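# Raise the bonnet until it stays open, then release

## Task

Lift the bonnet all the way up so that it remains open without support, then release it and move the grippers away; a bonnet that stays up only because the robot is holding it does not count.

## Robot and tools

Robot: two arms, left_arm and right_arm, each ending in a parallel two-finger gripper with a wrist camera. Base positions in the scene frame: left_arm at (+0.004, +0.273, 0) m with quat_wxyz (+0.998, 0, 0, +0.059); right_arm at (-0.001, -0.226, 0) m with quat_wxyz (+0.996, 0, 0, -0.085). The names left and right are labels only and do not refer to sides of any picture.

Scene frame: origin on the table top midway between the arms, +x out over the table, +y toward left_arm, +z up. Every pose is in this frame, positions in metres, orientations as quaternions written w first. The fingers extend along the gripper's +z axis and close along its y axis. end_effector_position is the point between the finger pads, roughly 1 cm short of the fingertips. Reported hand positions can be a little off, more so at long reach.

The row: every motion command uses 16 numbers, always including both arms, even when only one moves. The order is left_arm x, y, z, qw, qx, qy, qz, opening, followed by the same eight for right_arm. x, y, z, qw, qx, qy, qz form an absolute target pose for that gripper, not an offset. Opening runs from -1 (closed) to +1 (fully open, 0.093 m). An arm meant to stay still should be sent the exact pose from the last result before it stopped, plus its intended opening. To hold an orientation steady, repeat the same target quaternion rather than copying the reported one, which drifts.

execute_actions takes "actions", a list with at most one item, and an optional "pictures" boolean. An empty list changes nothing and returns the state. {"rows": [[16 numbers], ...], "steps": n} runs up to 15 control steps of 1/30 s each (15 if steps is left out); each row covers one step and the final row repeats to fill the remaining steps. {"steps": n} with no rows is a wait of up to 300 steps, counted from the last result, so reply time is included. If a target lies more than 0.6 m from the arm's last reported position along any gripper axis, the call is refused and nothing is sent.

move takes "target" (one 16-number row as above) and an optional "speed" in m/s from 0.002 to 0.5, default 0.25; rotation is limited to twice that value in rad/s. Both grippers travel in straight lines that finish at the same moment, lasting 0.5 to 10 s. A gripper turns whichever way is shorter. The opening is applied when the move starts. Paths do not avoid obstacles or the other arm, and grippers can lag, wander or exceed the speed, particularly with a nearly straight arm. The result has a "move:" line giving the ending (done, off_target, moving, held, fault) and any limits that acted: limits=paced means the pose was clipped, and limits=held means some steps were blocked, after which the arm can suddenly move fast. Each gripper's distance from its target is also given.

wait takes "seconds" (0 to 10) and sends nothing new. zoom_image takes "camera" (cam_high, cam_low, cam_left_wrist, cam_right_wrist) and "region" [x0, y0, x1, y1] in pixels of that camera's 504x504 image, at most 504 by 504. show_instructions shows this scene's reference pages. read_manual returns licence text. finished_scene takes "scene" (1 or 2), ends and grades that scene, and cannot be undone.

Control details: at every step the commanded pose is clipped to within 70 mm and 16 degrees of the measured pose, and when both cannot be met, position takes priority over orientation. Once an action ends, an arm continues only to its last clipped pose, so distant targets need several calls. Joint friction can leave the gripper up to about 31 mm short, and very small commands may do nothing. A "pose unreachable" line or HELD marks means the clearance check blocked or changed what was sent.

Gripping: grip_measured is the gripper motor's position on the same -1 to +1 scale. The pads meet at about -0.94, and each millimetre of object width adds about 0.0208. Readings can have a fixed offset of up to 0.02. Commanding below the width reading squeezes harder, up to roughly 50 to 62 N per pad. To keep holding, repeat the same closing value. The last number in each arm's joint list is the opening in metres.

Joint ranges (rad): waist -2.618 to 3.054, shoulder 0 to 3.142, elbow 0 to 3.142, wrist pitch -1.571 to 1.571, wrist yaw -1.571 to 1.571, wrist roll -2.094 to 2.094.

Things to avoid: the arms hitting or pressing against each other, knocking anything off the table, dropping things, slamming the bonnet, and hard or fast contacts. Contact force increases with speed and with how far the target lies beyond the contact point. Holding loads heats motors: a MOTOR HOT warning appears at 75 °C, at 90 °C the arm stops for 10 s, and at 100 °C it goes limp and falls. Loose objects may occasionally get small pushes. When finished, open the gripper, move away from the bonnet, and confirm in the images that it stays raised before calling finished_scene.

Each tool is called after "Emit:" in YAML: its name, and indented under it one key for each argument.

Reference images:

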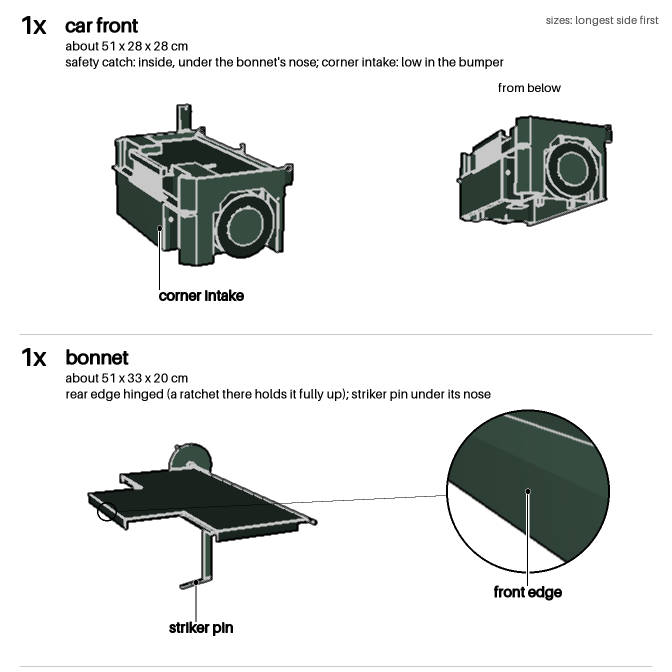

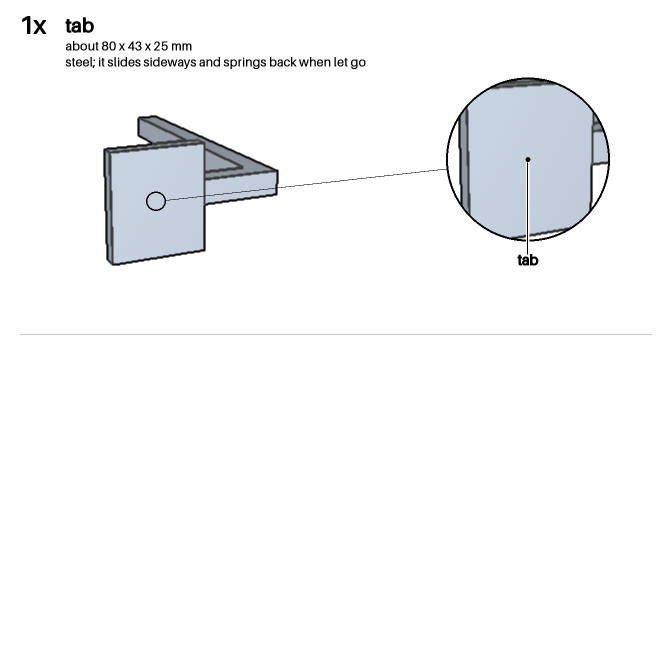

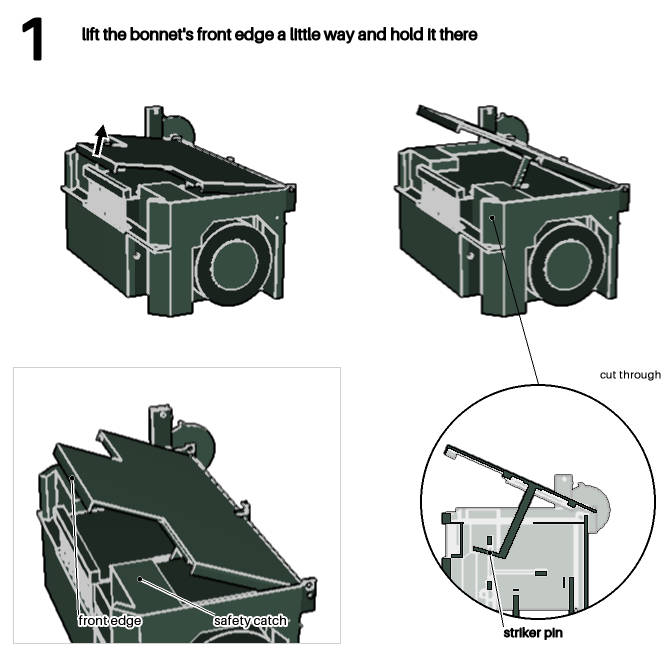

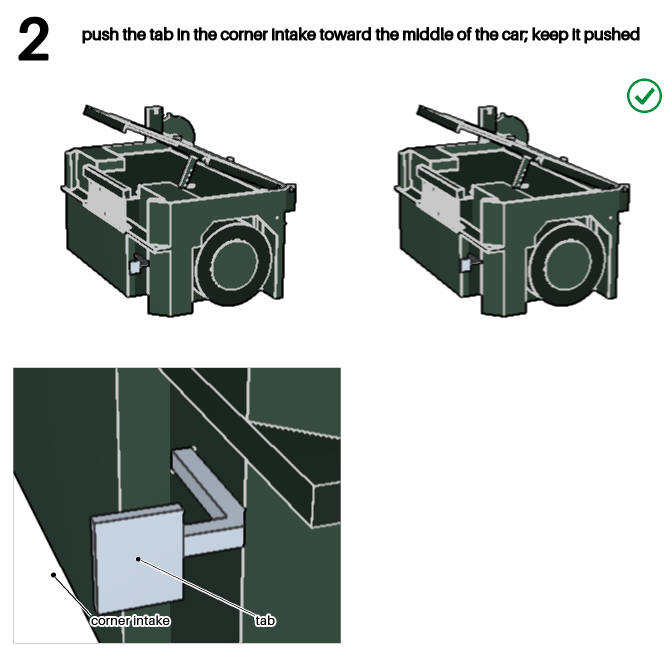

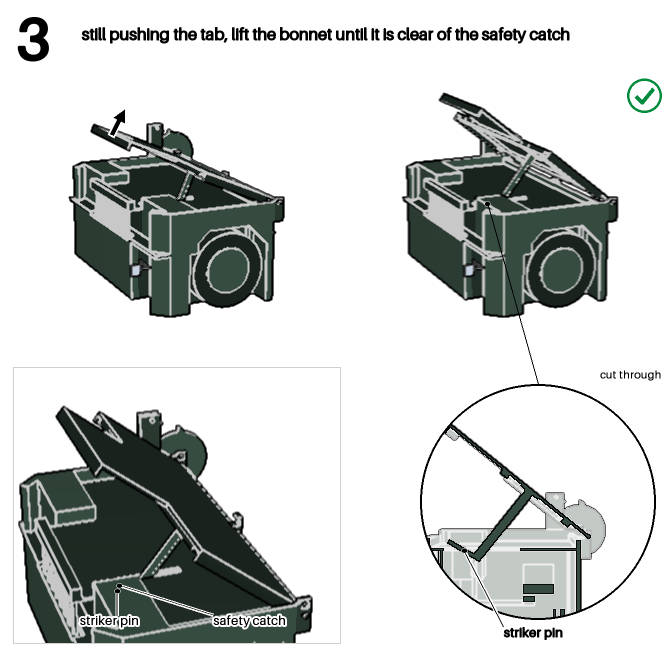

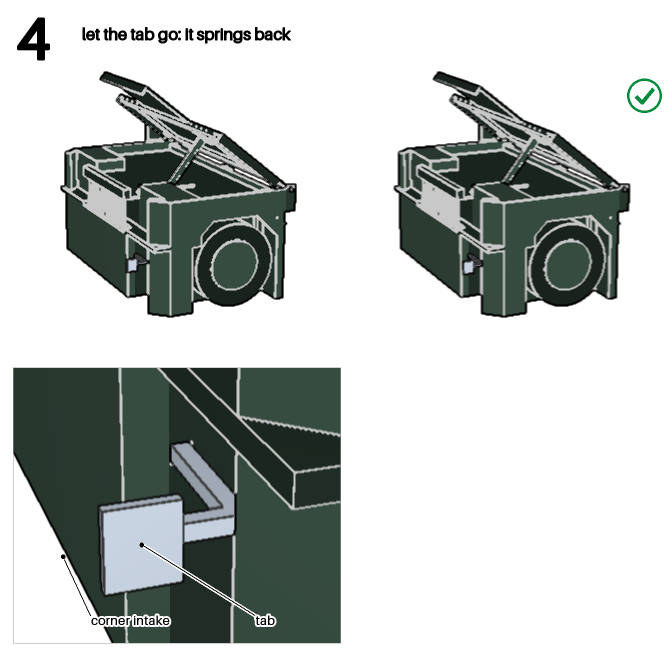

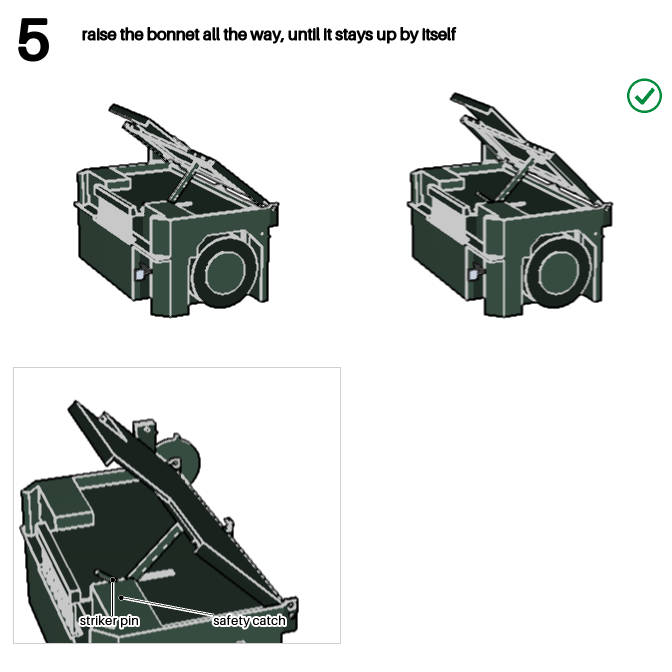

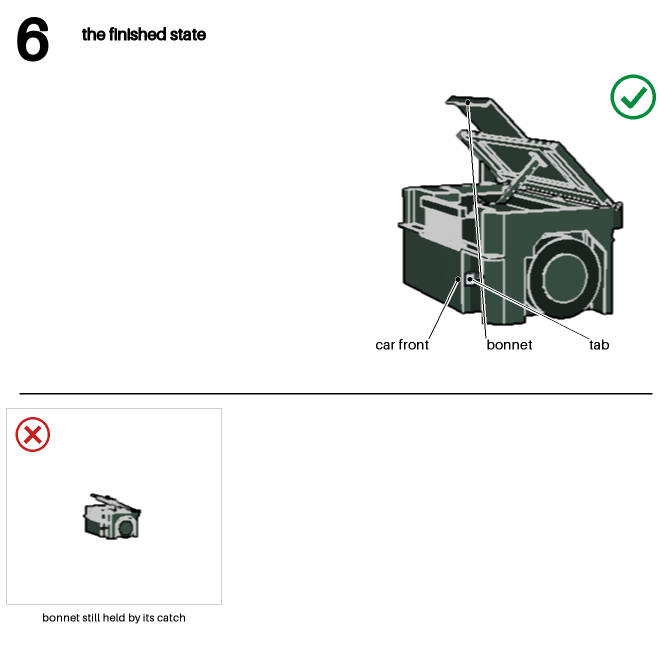

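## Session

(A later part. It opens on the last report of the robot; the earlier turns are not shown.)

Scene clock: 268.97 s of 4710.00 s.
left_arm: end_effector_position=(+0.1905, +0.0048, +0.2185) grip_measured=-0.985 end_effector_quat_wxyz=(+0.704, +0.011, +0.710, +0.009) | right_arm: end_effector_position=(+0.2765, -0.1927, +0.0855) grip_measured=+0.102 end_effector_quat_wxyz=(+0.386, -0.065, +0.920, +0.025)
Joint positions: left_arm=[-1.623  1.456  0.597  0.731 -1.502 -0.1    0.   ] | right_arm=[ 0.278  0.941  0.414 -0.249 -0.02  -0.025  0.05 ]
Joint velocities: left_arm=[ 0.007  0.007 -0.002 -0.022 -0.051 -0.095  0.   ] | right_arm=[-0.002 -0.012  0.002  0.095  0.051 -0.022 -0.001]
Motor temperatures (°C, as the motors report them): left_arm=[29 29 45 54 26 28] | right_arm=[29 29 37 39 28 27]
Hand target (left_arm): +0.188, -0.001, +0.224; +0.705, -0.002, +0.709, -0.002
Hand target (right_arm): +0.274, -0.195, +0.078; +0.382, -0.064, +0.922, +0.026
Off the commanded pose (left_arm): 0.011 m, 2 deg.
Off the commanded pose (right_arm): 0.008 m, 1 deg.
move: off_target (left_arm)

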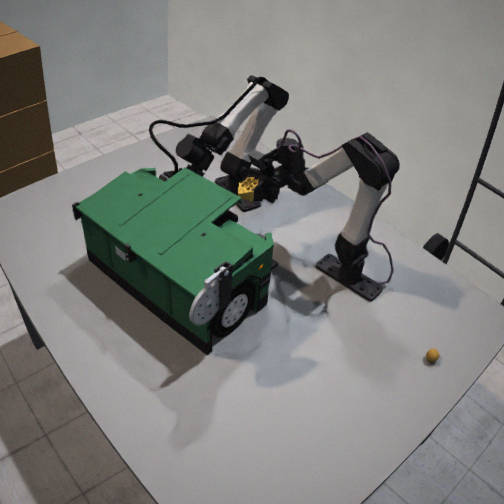

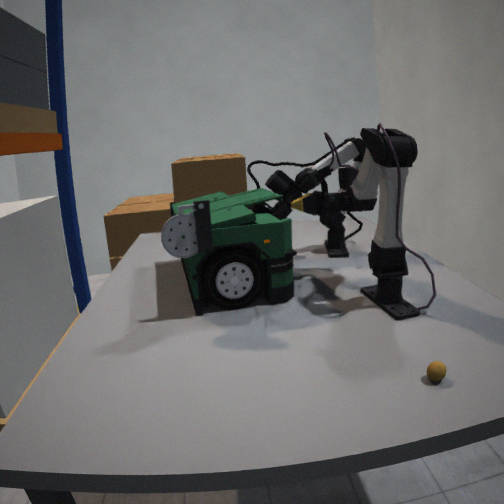

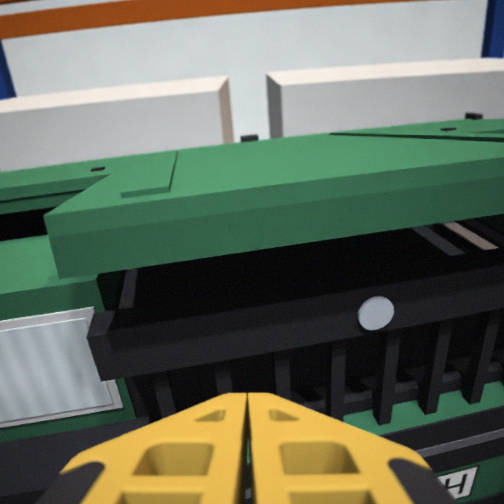

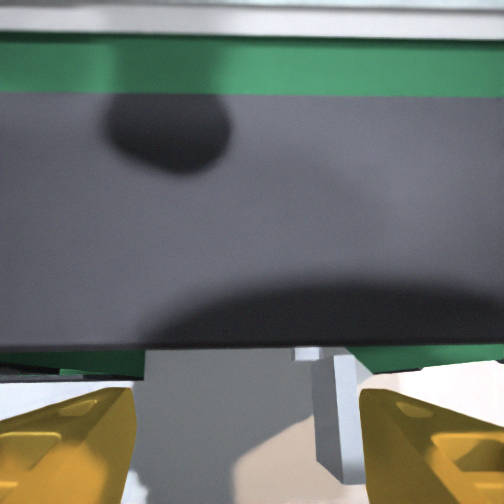

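Emit:
move:
  target: [0.215,0.0,0.232,0.707,0,0.707,0,-1,0.274,-0.195,0.078,0.382,-0.0645,0.922,0.0267,0.1]
  speed: 0.03

Scene clock: 275.03 s of 4710.00 s.
left_arm: end_effector_position=(+0.2111, +0.0070, +0.2258) grip_measured=-0.985 end_effector_quat_wxyz=(+0.705, +0.008, +0.709, +0.008) | right_arm: end_effector_position=(+0.2765, -0.1927, +0.0855) grip_measured=+0.102 end_effector_quat_wxyz=(+0.386, -0.065, +0.920, +0.025)
Joint positions: left_arm=[-1.547  1.456  0.597  0.822 -1.429 -0.014  0.   ] | right_arm=[ 0.278  0.941  0.414 -0.249 -0.02  -0.025  0.05 ]
Joint velocities: left_arm=[-0.002 -0.007 -0.002  0.037  0.022 -0.007  0.   ] | right_arm=[-0.007  0.012 -0.007  0.037 -0.007 -0.007 -0.   ]
Motor temperatures (°C, as the motors report them): left_arm=[29 29 45 52 26 28] | right_arm=[29 29 37 39 28 27]
Hand target (left_arm): +0.215, +0.001, +0.232; +0.707, +0.000, +0.707, +0.000
Hand target (right_arm): +0.274, -0.195, +0.078; +0.382, -0.064, +0.922, +0.026
Off the commanded pose (left_arm): 0.010 m, 1 deg.
Off the commanded pose (right_arm): 0.008 m, 1 deg.
After step 90, 1.87 s passed at rest.
move: done

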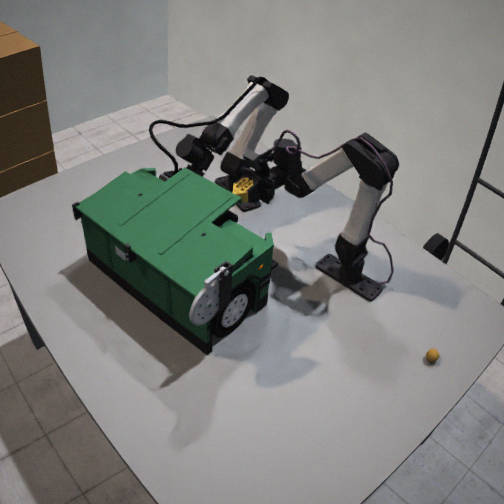

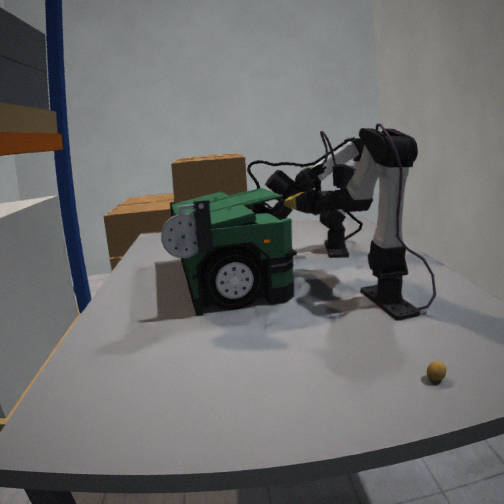

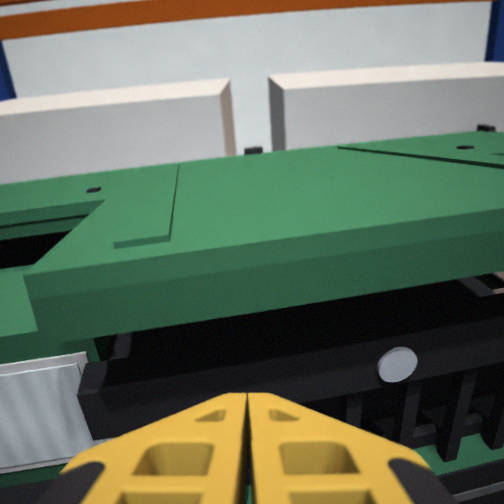

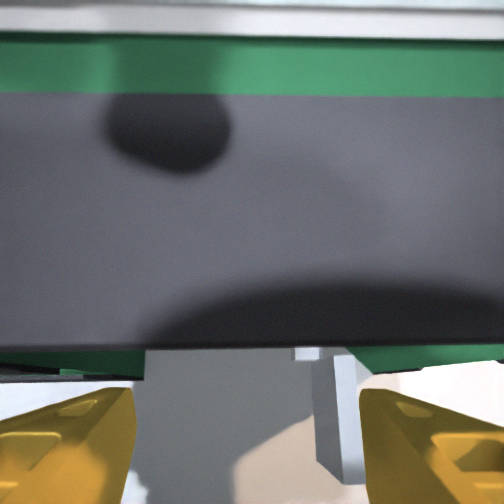

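Advance.

Emit:
move:
  target: [0.25,0.0,0.23,0.707,0,0.707,0,-1,0.274,-0.195,0.078,0.382,-0.0645,0.922,0.0267,0.1]
  speed: 0.02

Scene clock: 279.37 s of 4710.00 s.
left_arm: end_effector_position=(+0.2456, +0.0048, +0.2237) grip_measured=-0.985 end_effector_quat_wxyz=(+0.705, +0.008, +0.709, +0.009) | right_arm: end_effector_position=(+0.2765, -0.1927, +0.0855) grip_measured=+0.102 end_effector_quat_wxyz=(+0.386, -0.065, +0.920, +0.025)
Joint positions: left_arm=[-1.424  1.502  0.622  0.856 -1.306  0.002  0.   ] | right_arm=[ 0.278  0.941  0.414 -0.249 -0.02  -0.025  0.05 ]
Joint velocities: left_arm=[-0.017 -0.017 -0.002  0.007  0.095  0.051  0.   ] | right_arm=[ 0.002 -0.007  0.002  0.037 -0.037  0.037 -0.   ]
Motor temperatures (°C, as the motors report them): left_arm=[29 29 44 51 26 28] | right_arm=[29 29 37 39 28 27]
Hand target (left_arm): +0.250, +0.000, +0.230; +0.708, +0.000, +0.706, +0.000
Hand target (right_arm): +0.274, -0.195, +0.078; +0.382, -0.064, +0.922, +0.026
Off the commanded pose (left_arm): 0.009 m, 1 deg.
Off the commanded pose (right_arm): 0.008 m, 1 deg.
move: done

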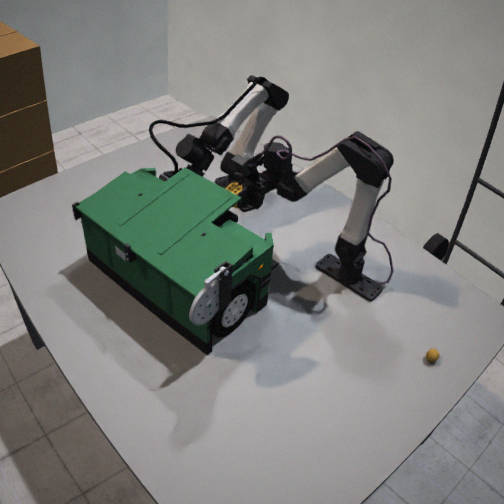

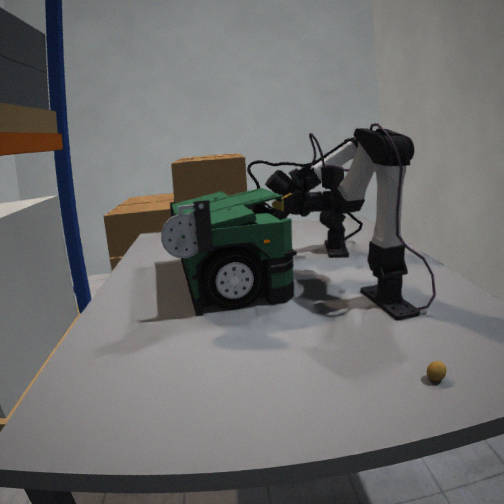

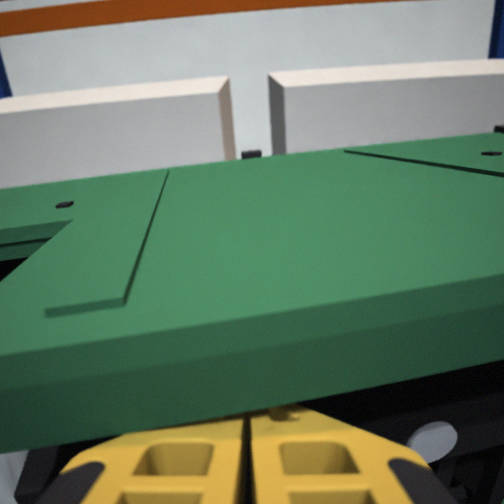

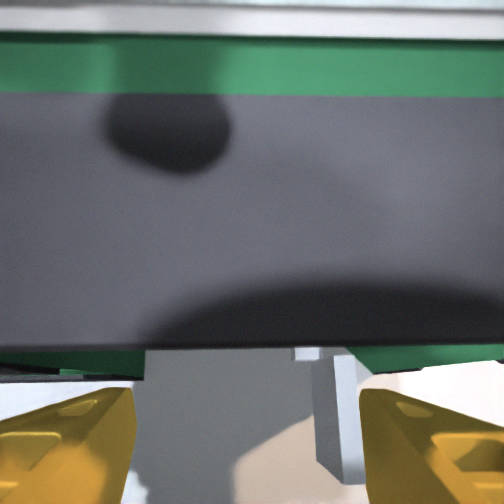

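In the gap. A bit further and lift.

Emit:
move:
  target: [0.258,0.0,0.30,0.707,0,0.707,0,-1,0.274,-0.195,0.078,0.382,-0.0645,0.922,0.0267,0.1]
  speed: 0.03

Scene clock: 285.07 s of 4710.00 s.
left_arm: end_effector_position=(+0.2491, +0.0075, +0.2491) grip_measured=-0.986 end_effector_quat_wxyz=(+0.682, +0.067, +0.725, +0.075) | right_arm: end_effector_position=(+0.2765, -0.1927, +0.0855) grip_measured=+0.102 end_effector_quat_wxyz=(+0.386, -0.065, +0.920, +0.025)
Joint positions: left_arm=[-1.411  1.398  0.761  0.409 -1.304 -0.021  0.   ] | right_arm=[ 0.278  0.941  0.414 -0.249 -0.02  -0.025  0.05 ]
Joint velocities: left_arm=[-0.022 -0.012  0.017 -0.007 -0.007 -0.051  0.   ] | right_arm=[-0.007  0.002 -0.012 -0.051 -0.051  0.007 -0.001]
Motor temperatures (°C, as the motors report them): left_arm=[29 30 45 51 26 28] | right_arm=[29 29 37 40 28 27]
Hand target (left_arm): +0.255, +0.007, +0.300; +0.706, -0.000, +0.708, +0.001
Hand target (right_arm): +0.274, -0.195, +0.078; +0.382, -0.064, +0.922, +0.026
Off the commanded pose (left_arm): 0.052 m, 12 deg.
Off the commanded pose (right_arm): 0.008 m, 1 deg.
move: off_target (left_arm)

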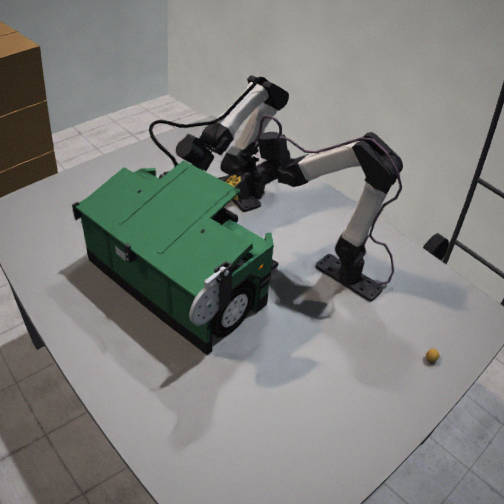

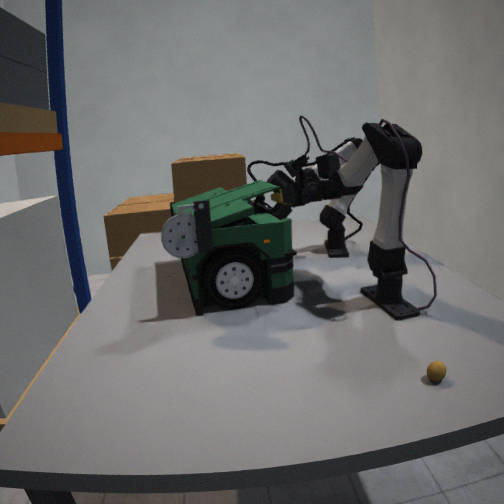

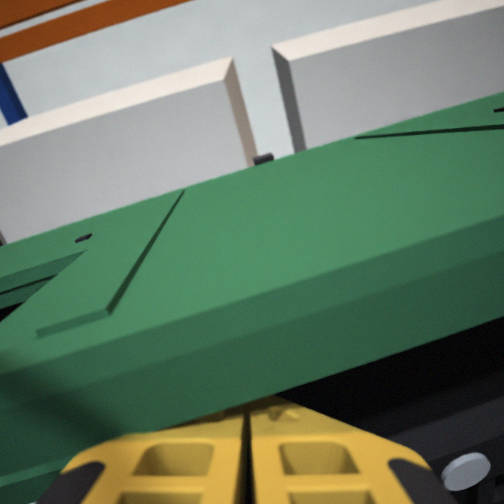

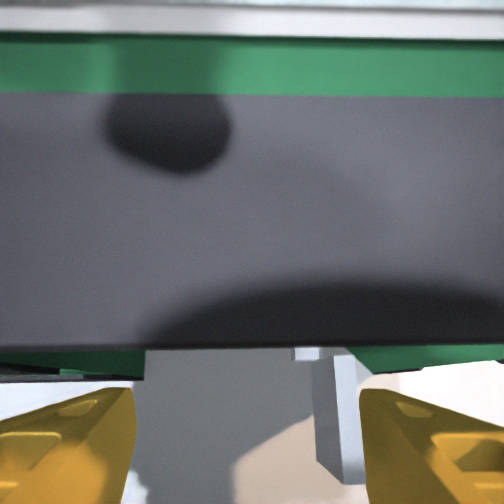

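Emit:
move:
  target: [0.262,0.0,0.34,0.707,0,0.707,0,-1,0.274,-0.195,0.078,0.382,-0.0645,0.922,0.0267,0.1]
  speed: 0.03

Scene clock: 292.40 s of 4710.00 s.
left_arm: end_effector_position=(+0.2535, +0.0035, +0.2848) grip_measured=-0.986 end_effector_quat_wxyz=(+0.676, +0.071, +0.730, +0.073) | right_arm: end_effector_position=(+0.2765, -0.1927, +0.0855) grip_measured=+0.102 end_effector_quat_wxyz=(+0.386, -0.065, +0.920, +0.025)
Joint positions: left_arm=[-1.398  1.364  0.903  0.197 -1.28  -0.049  0.   ] | right_arm=[ 0.278  0.941  0.414 -0.249 -0.02  -0.025  0.05 ]
Joint velocities: left_arm=[-0.007  0.012 -0.002 -0.007  0.007  0.051  0.   ] | right_arm=[-0.007 -0.002  0.012 -0.037 -0.007 -0.022  0.001]
Motor temperatures (°C, as the motors report them): left_arm=[29 31 46 52 26 28] | right_arm=[29 29 37 40 28 27]
Hand target (left_arm): +0.258, +0.008, +0.339; +0.704, -0.001, +0.710, +0.001
Hand target (right_arm): +0.274, -0.195, +0.078; +0.382, -0.064, +0.922, +0.026
Off the commanded pose (left_arm): 0.056 m, 12 deg.
Off the commanded pose (right_arm): 0.008 m, 1 deg.
After step 90, 0.53 s passed at rest.
move: off_target (left_arm)

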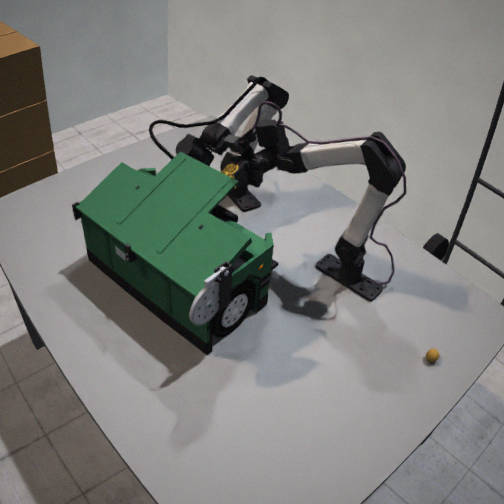

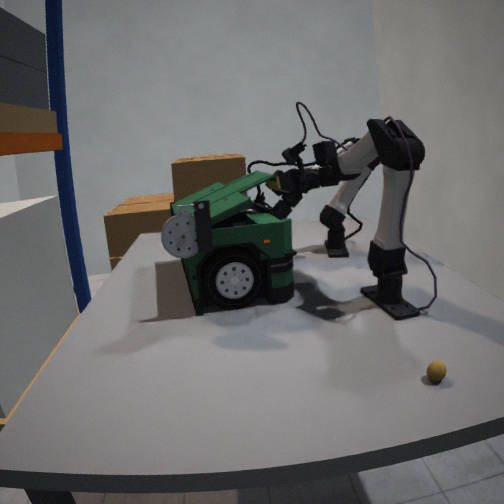

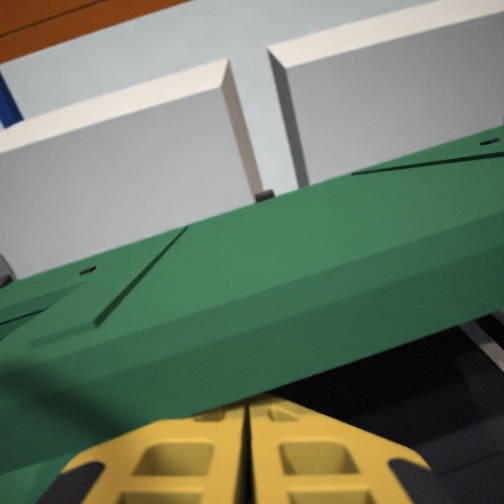

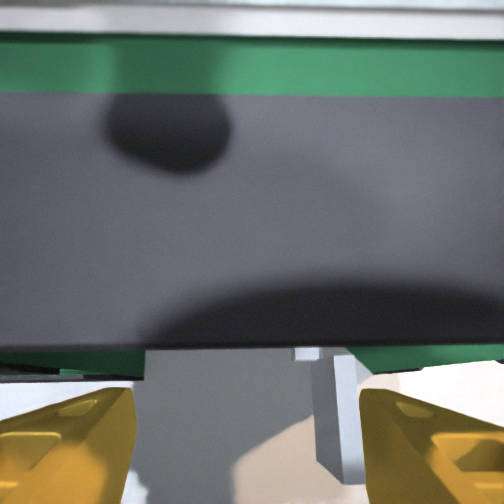

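Emit:
move:
  target: [0.275,0.005,0.345,0.707,0,0.707,0,-1,0.27,-0.16,0.078,0.382,-0.0645,0.922,0.0267,0.1]
  speed: 0.03

Scene clock: 299.80 s of 4710.00 s.
left_arm: end_effector_position=(+0.2603, +0.0047, +0.3018) grip_measured=-0.986 end_effector_quat_wxyz=(+0.683, +0.058, +0.726, +0.056) | right_arm: end_effector_position=(+0.2739, -0.1784, +0.0873) grip_measured=+0.102 end_effector_quat_wxyz=(+0.394, -0.040, +0.918, -0.006)
Joint positions: left_arm=[-1.374  1.349  0.932  0.219 -1.252 -0.027  0.   ] | right_arm=[ 0.452  0.941  0.414 -0.25   0.183  0.118  0.05 ]
Joint velocities: left_arm=[-0.007 -0.007 -0.002 -0.007 -0.022  0.007  0.   ] | right_arm=[ 0.007 -0.002  0.012 -0.022  0.037 -0.007 -0.   ]
Motor temperatures (°C, as the motors report them): left_arm=[29 32 47 53 26 28] | right_arm=[29 29 38 40 28 27]
Hand target (left_arm): +0.271, +0.011, +0.345; +0.706, -0.000, +0.708, +0.001
Hand target (right_arm): +0.268, -0.161, +0.078; +0.380, -0.063, +0.922, +0.028
Off the commanded pose (left_arm): 0.046 m, 10 deg.
Off the commanded pose (right_arm): 0.021 m, 5 deg.
After step 90, 0.47 s passed at rest.
move: off_target (left_arm, right_arm)

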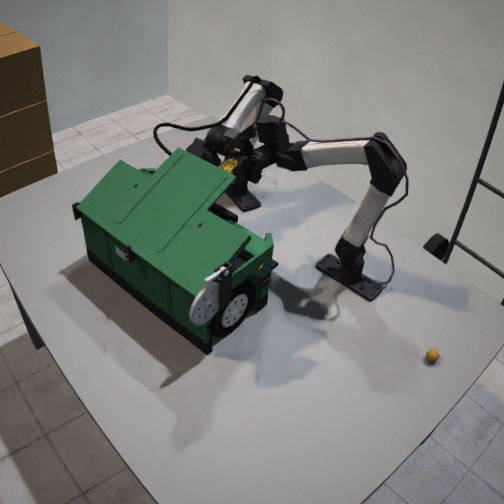

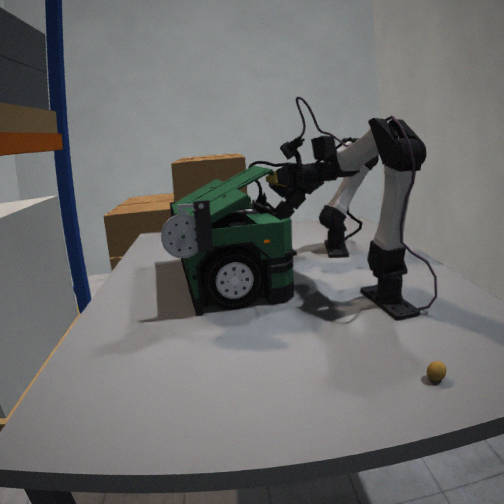

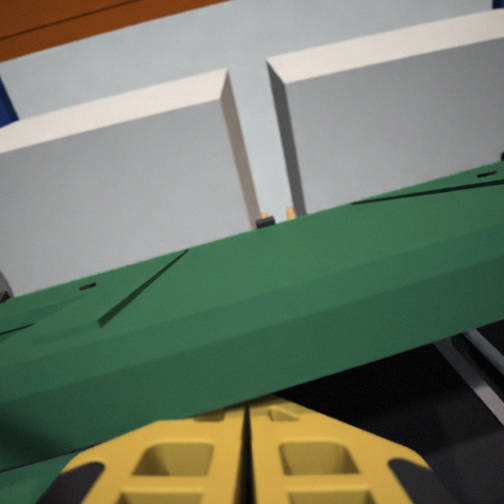

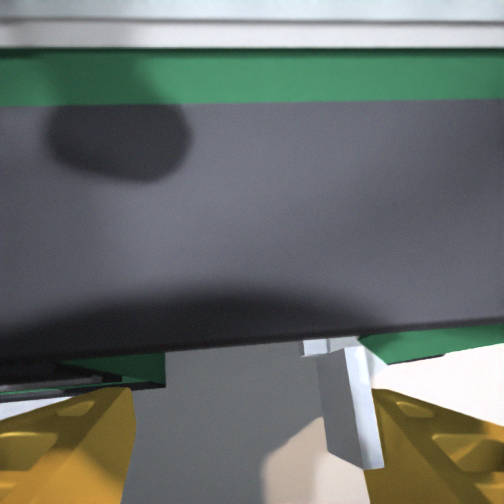

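Emit:
move:
  target: [0.275,0.005,0.345,0.707,0,0.707,0,-1,0.27,-0.125,0.078,0.382,-0.0645,0.922,0.0267,0.1]
  speed: 0.03

Scene clock: 307.60 s of 4710.00 s.
left_arm: end_effector_position=(+0.2588, +0.0045, +0.2975) grip_measured=-0.986 end_effector_quat_wxyz=(+0.681, +0.063, +0.727, +0.059) | right_arm: end_effector_position=(+0.2697, -0.1747, +0.0870) grip_measured=+0.102 end_effector_quat_wxyz=(+0.408, +0.020, +0.912, -0.050)
Joint positions: left_arm=[-1.378  1.349  0.921  0.22  -1.253 -0.026  0.   ] | right_arm=[ 0.615  0.973  0.414 -0.258  0.43   0.317  0.05 ]
Joint velocities: left_arm=[ 0.022 -0.017 -0.012  0.066 -0.037  0.022  0.   ] | right_arm=[ 0.017  0.002 -0.012 -0.007 -0.037  0.051  0.   ]
Motor temperatures (°C, as the motors report them): left_arm=[29 32 48 54 26 28] | right_arm=[30 29 38 40 28 27]
Hand target (left_arm): +0.270, +0.011, +0.344; +0.706, -0.000, +0.708, +0.001
Hand target (right_arm): +0.263, -0.129, +0.081; +0.382, -0.062, +0.922, +0.025
Off the commanded pose (left_arm): 0.050 m, 11 deg.
Off the commanded pose (right_arm): 0.050 m, 13 deg.
After step 90, 1.70 s passed at rest.
move: off_target (left_arm, right_arm)

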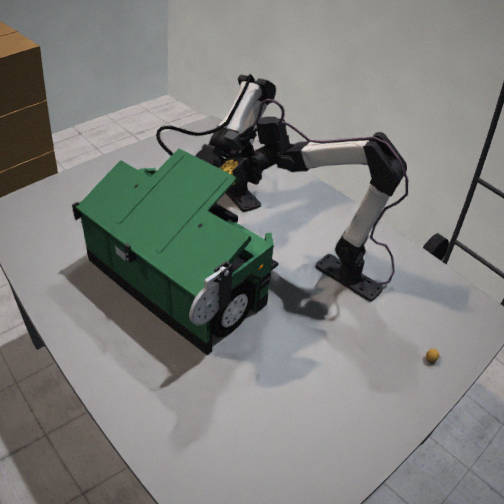

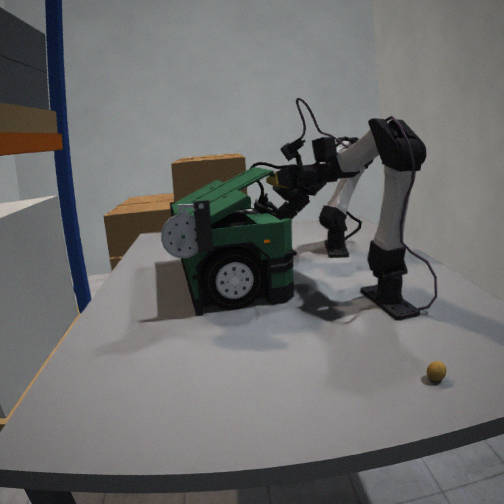

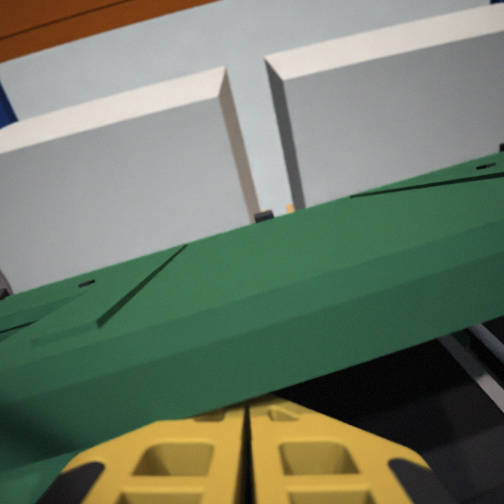

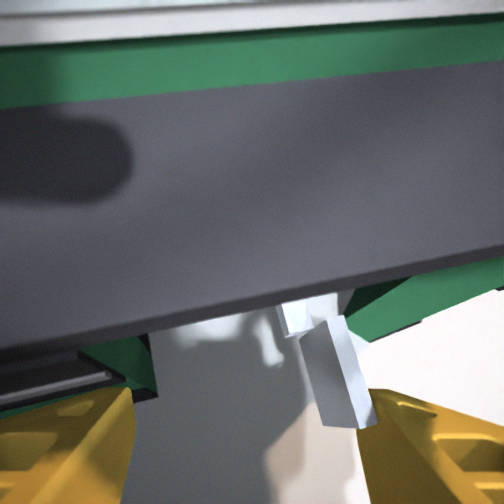

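Emit:
move:
  target: [0.285,0.005,0.39,0.707,0,0.707,0,-1,0.275,-0.125,0.078,0.382,-0.0645,0.922,0.0267,0.1]
  speed: 0.03

Scene clock: 315.20 s of 4710.00 s.
left_arm: end_effector_position=(+0.2777, +0.0085, +0.3424) grip_measured=-0.986 end_effector_quat_wxyz=(+0.676, +0.062, +0.731, +0.065) | right_arm: end_effector_position=(+0.2689, -0.1770, +0.0870) grip_measured=+0.102 end_effector_quat_wxyz=(+0.406, +0.015, +0.912, -0.062)
Joint positions: left_arm=[-1.313  1.349  1.108  0.03  -1.197 -0.017  0.   ] | right_arm=[ 0.619  0.975  0.417 -0.268  0.448  0.305  0.05 ]
Joint velocities: left_arm=[-0.007 -0.002  0.017  0.081  0.051  0.007  0.   ] | right_arm=[ 0.007  0.085  0.061 -0.066 -0.022 -0.051  0.   ]
Motor temperatures (°C, as the motors report them): left_arm=[29 32 50 55 26 29] | right_arm=[30 29 39 39 29 27]
Hand target (left_arm): +0.281, +0.011, +0.389; +0.705, +0.000, +0.709, +0.001
Hand target (right_arm): +0.266, -0.130, +0.084; +0.383, -0.062, +0.921, +0.022
Off the commanded pose (left_arm): 0.048 m, 11 deg.
Off the commanded pose (right_arm): 0.053 m, 14 deg.
After step 90, 0.40 s passed at rest.
move: off_target (left_arm, right_arm)

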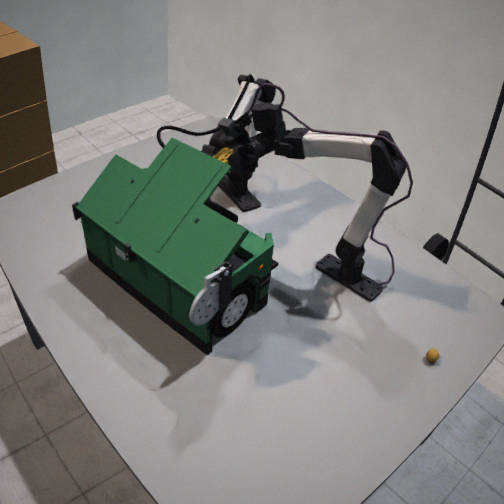

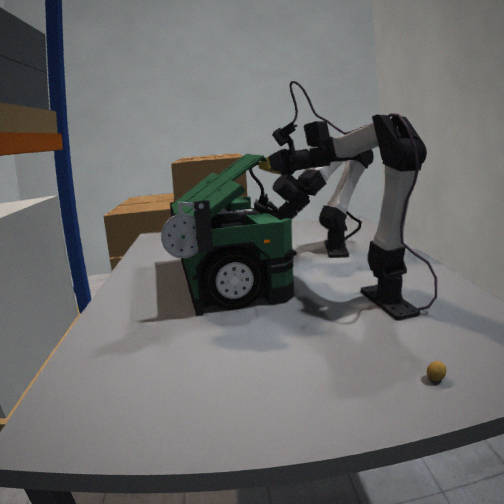

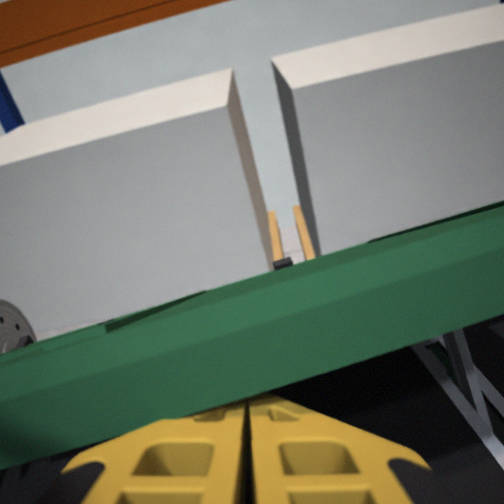

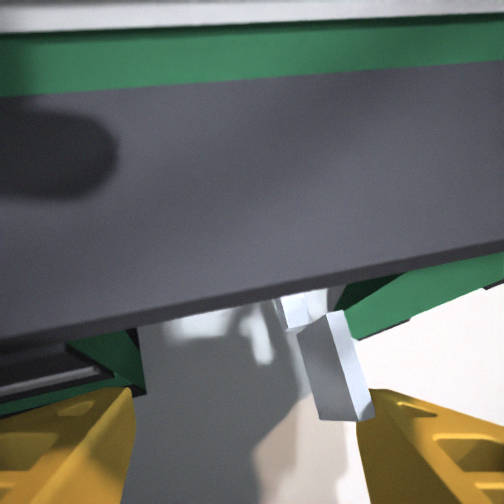

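Emit:
move:
  target: [0.315,0.005,0.435,0.707,0,0.707,0,-1,0.275,-0.125,0.078,0.382,-0.0645,0.922,0.0267,0.1]
  speed: 0.03

Scene clock: 325.57 s of 4710.00 s.
left_arm: end_effector_position=(+0.3091, +0.0140, +0.3879) grip_measured=-0.985 end_effector_quat_wxyz=(+0.672, +0.048, +0.735, +0.074) | right_arm: end_effector_position=(+0.2685, -0.1782, +0.0869) grip_measured=+0.102 end_effector_quat_wxyz=(+0.404, +0.015, +0.912, -0.065)
Joint positions: left_arm=[-1.215  1.415  1.347 -0.137 -1.133 -0.011  0.   ] | right_arm=[ 0.619  0.976  0.419 -0.276  0.453  0.305  0.05 ]
Joint velocities: left_arm=[ 0.002  0.012  0.007  0.022  0.051 -0.037  0.   ] | right_arm=[ 0.007 -0.022  0.012 -0.022 -0.066  0.051 -0.001]
Motor temperatures (°C, as the motors report them): left_arm=[29 32 51 56 26 28] | right_arm=[30 29 41 39 30 27]
Hand target (left_arm): +0.310, +0.012, +0.434; +0.706, +0.000, +0.708, +0.001
Hand target (right_arm): +0.266, -0.130, +0.084; +0.382, -0.063, +0.922, +0.022
Off the commanded pose (left_arm): 0.048 m, 11 deg.
Off the commanded pose (right_arm): 0.054 m, 14 deg.
After step 90, 3.07 s passed at rest.
move: off_target (left_arm, right_arm)

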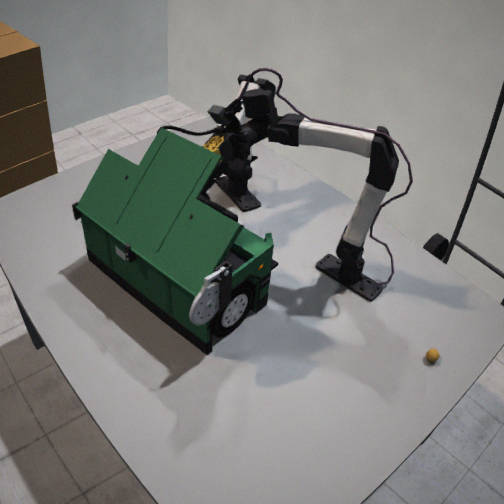

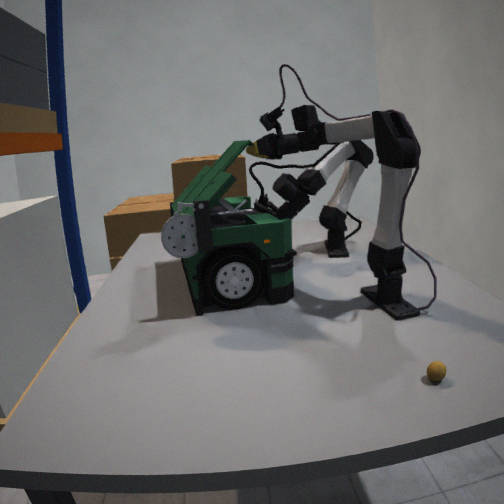

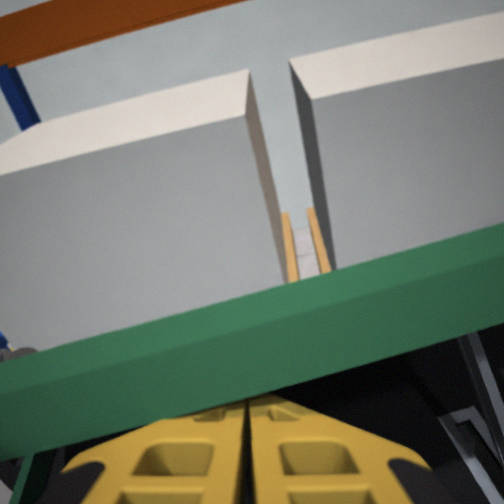

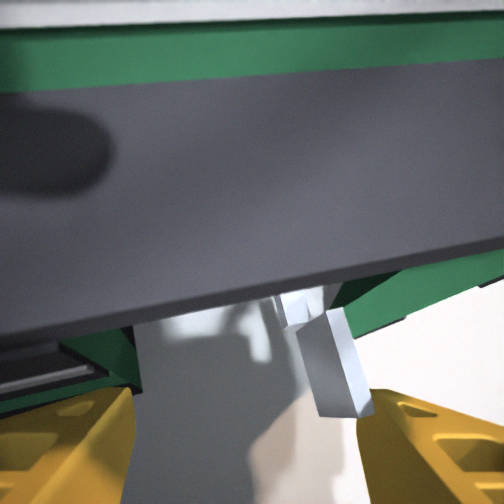

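Cleared the catch. Release the tab and continue lifting.

Emit:
move:
  target: [0.355,0.005,0.475,0.707,0,0.707,0,-1,0.272,-0.195,0.085,0.382,-0.0645,0.922,0.0267,0.1]
  speed: 0.03

Scene clock: 335.93 s of 4710.00 s.
left_arm: end_effector_position=(+0.3591, +0.0016, +0.4691) grip_measured=-0.986 end_effector_quat_wxyz=(+0.701, +0.004, +0.713, +0.006) | right_arm: end_effector_position=(+0.2730, -0.1943, +0.0846) grip_measured=+0.102 end_effector_quat_wxyz=(+0.378, -0.065, +0.923, +0.021)
Joint positions: left_arm=[-1.089  1.581  1.734 -0.182 -0.972 -0.01   0.   ] | right_arm=[ 0.278  0.934  0.419 -0.279 -0.013 -0.026  0.05 ]
Joint velocities: left_arm=[-0.007 -0.007 -0.002  0.095  0.022 -0.037  0.   ] | right_arm=[-0.017  0.022 -0.002  0.007 -0.007 -0.007  0.   ]
Motor temperatures (°C, as the motors report them): left_arm=[29 33 51 59 26 28] | right_arm=[30 29 41 40 30 27]
Hand target (left_arm): +0.354, +0.006, +0.475; +0.707, +0.000, +0.707, -0.000
Hand target (right_arm): +0.273, -0.195, +0.086; +0.382, -0.066, +0.921, +0.023
Off the commanded pose (left_arm): 0.008 m, 1 deg.
Off the commanded pose (right_arm): 0.001 m, 1 deg.
After step 90, 0.33 s passed at rest.
move: done; limits=paced

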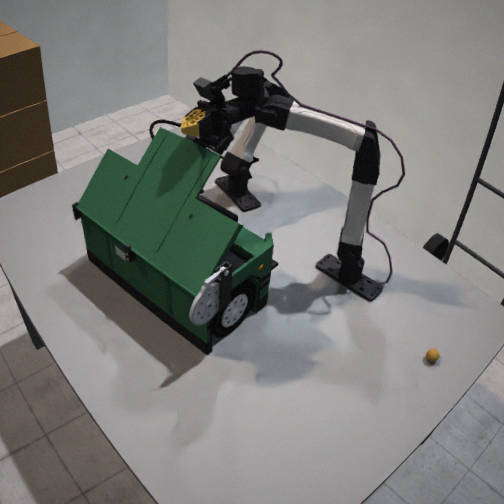

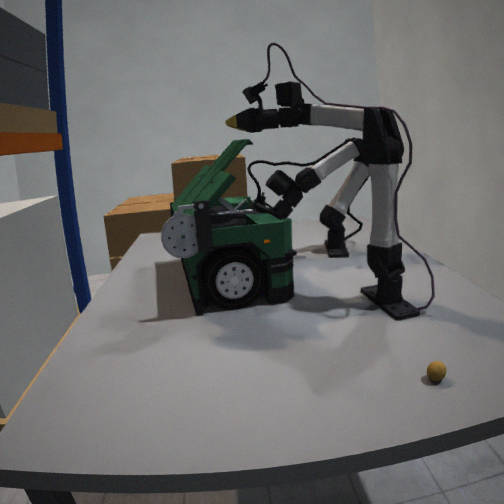

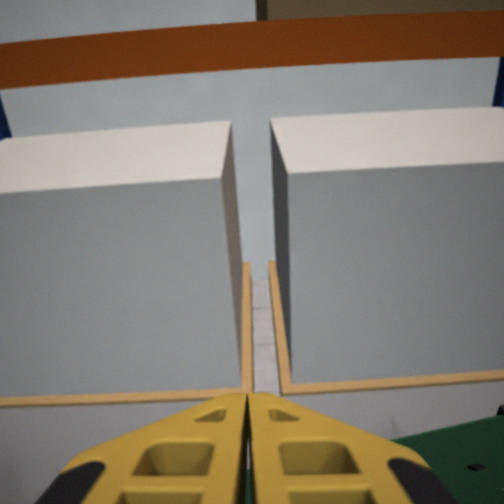

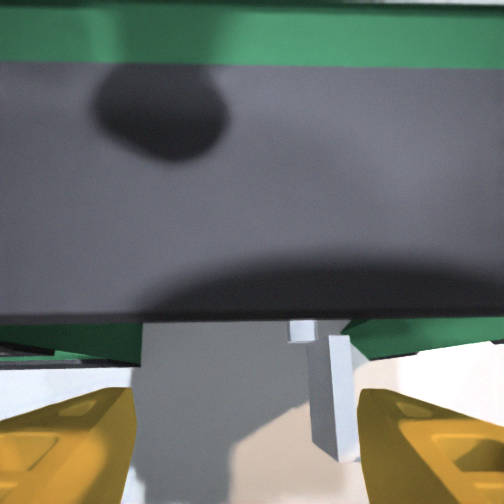

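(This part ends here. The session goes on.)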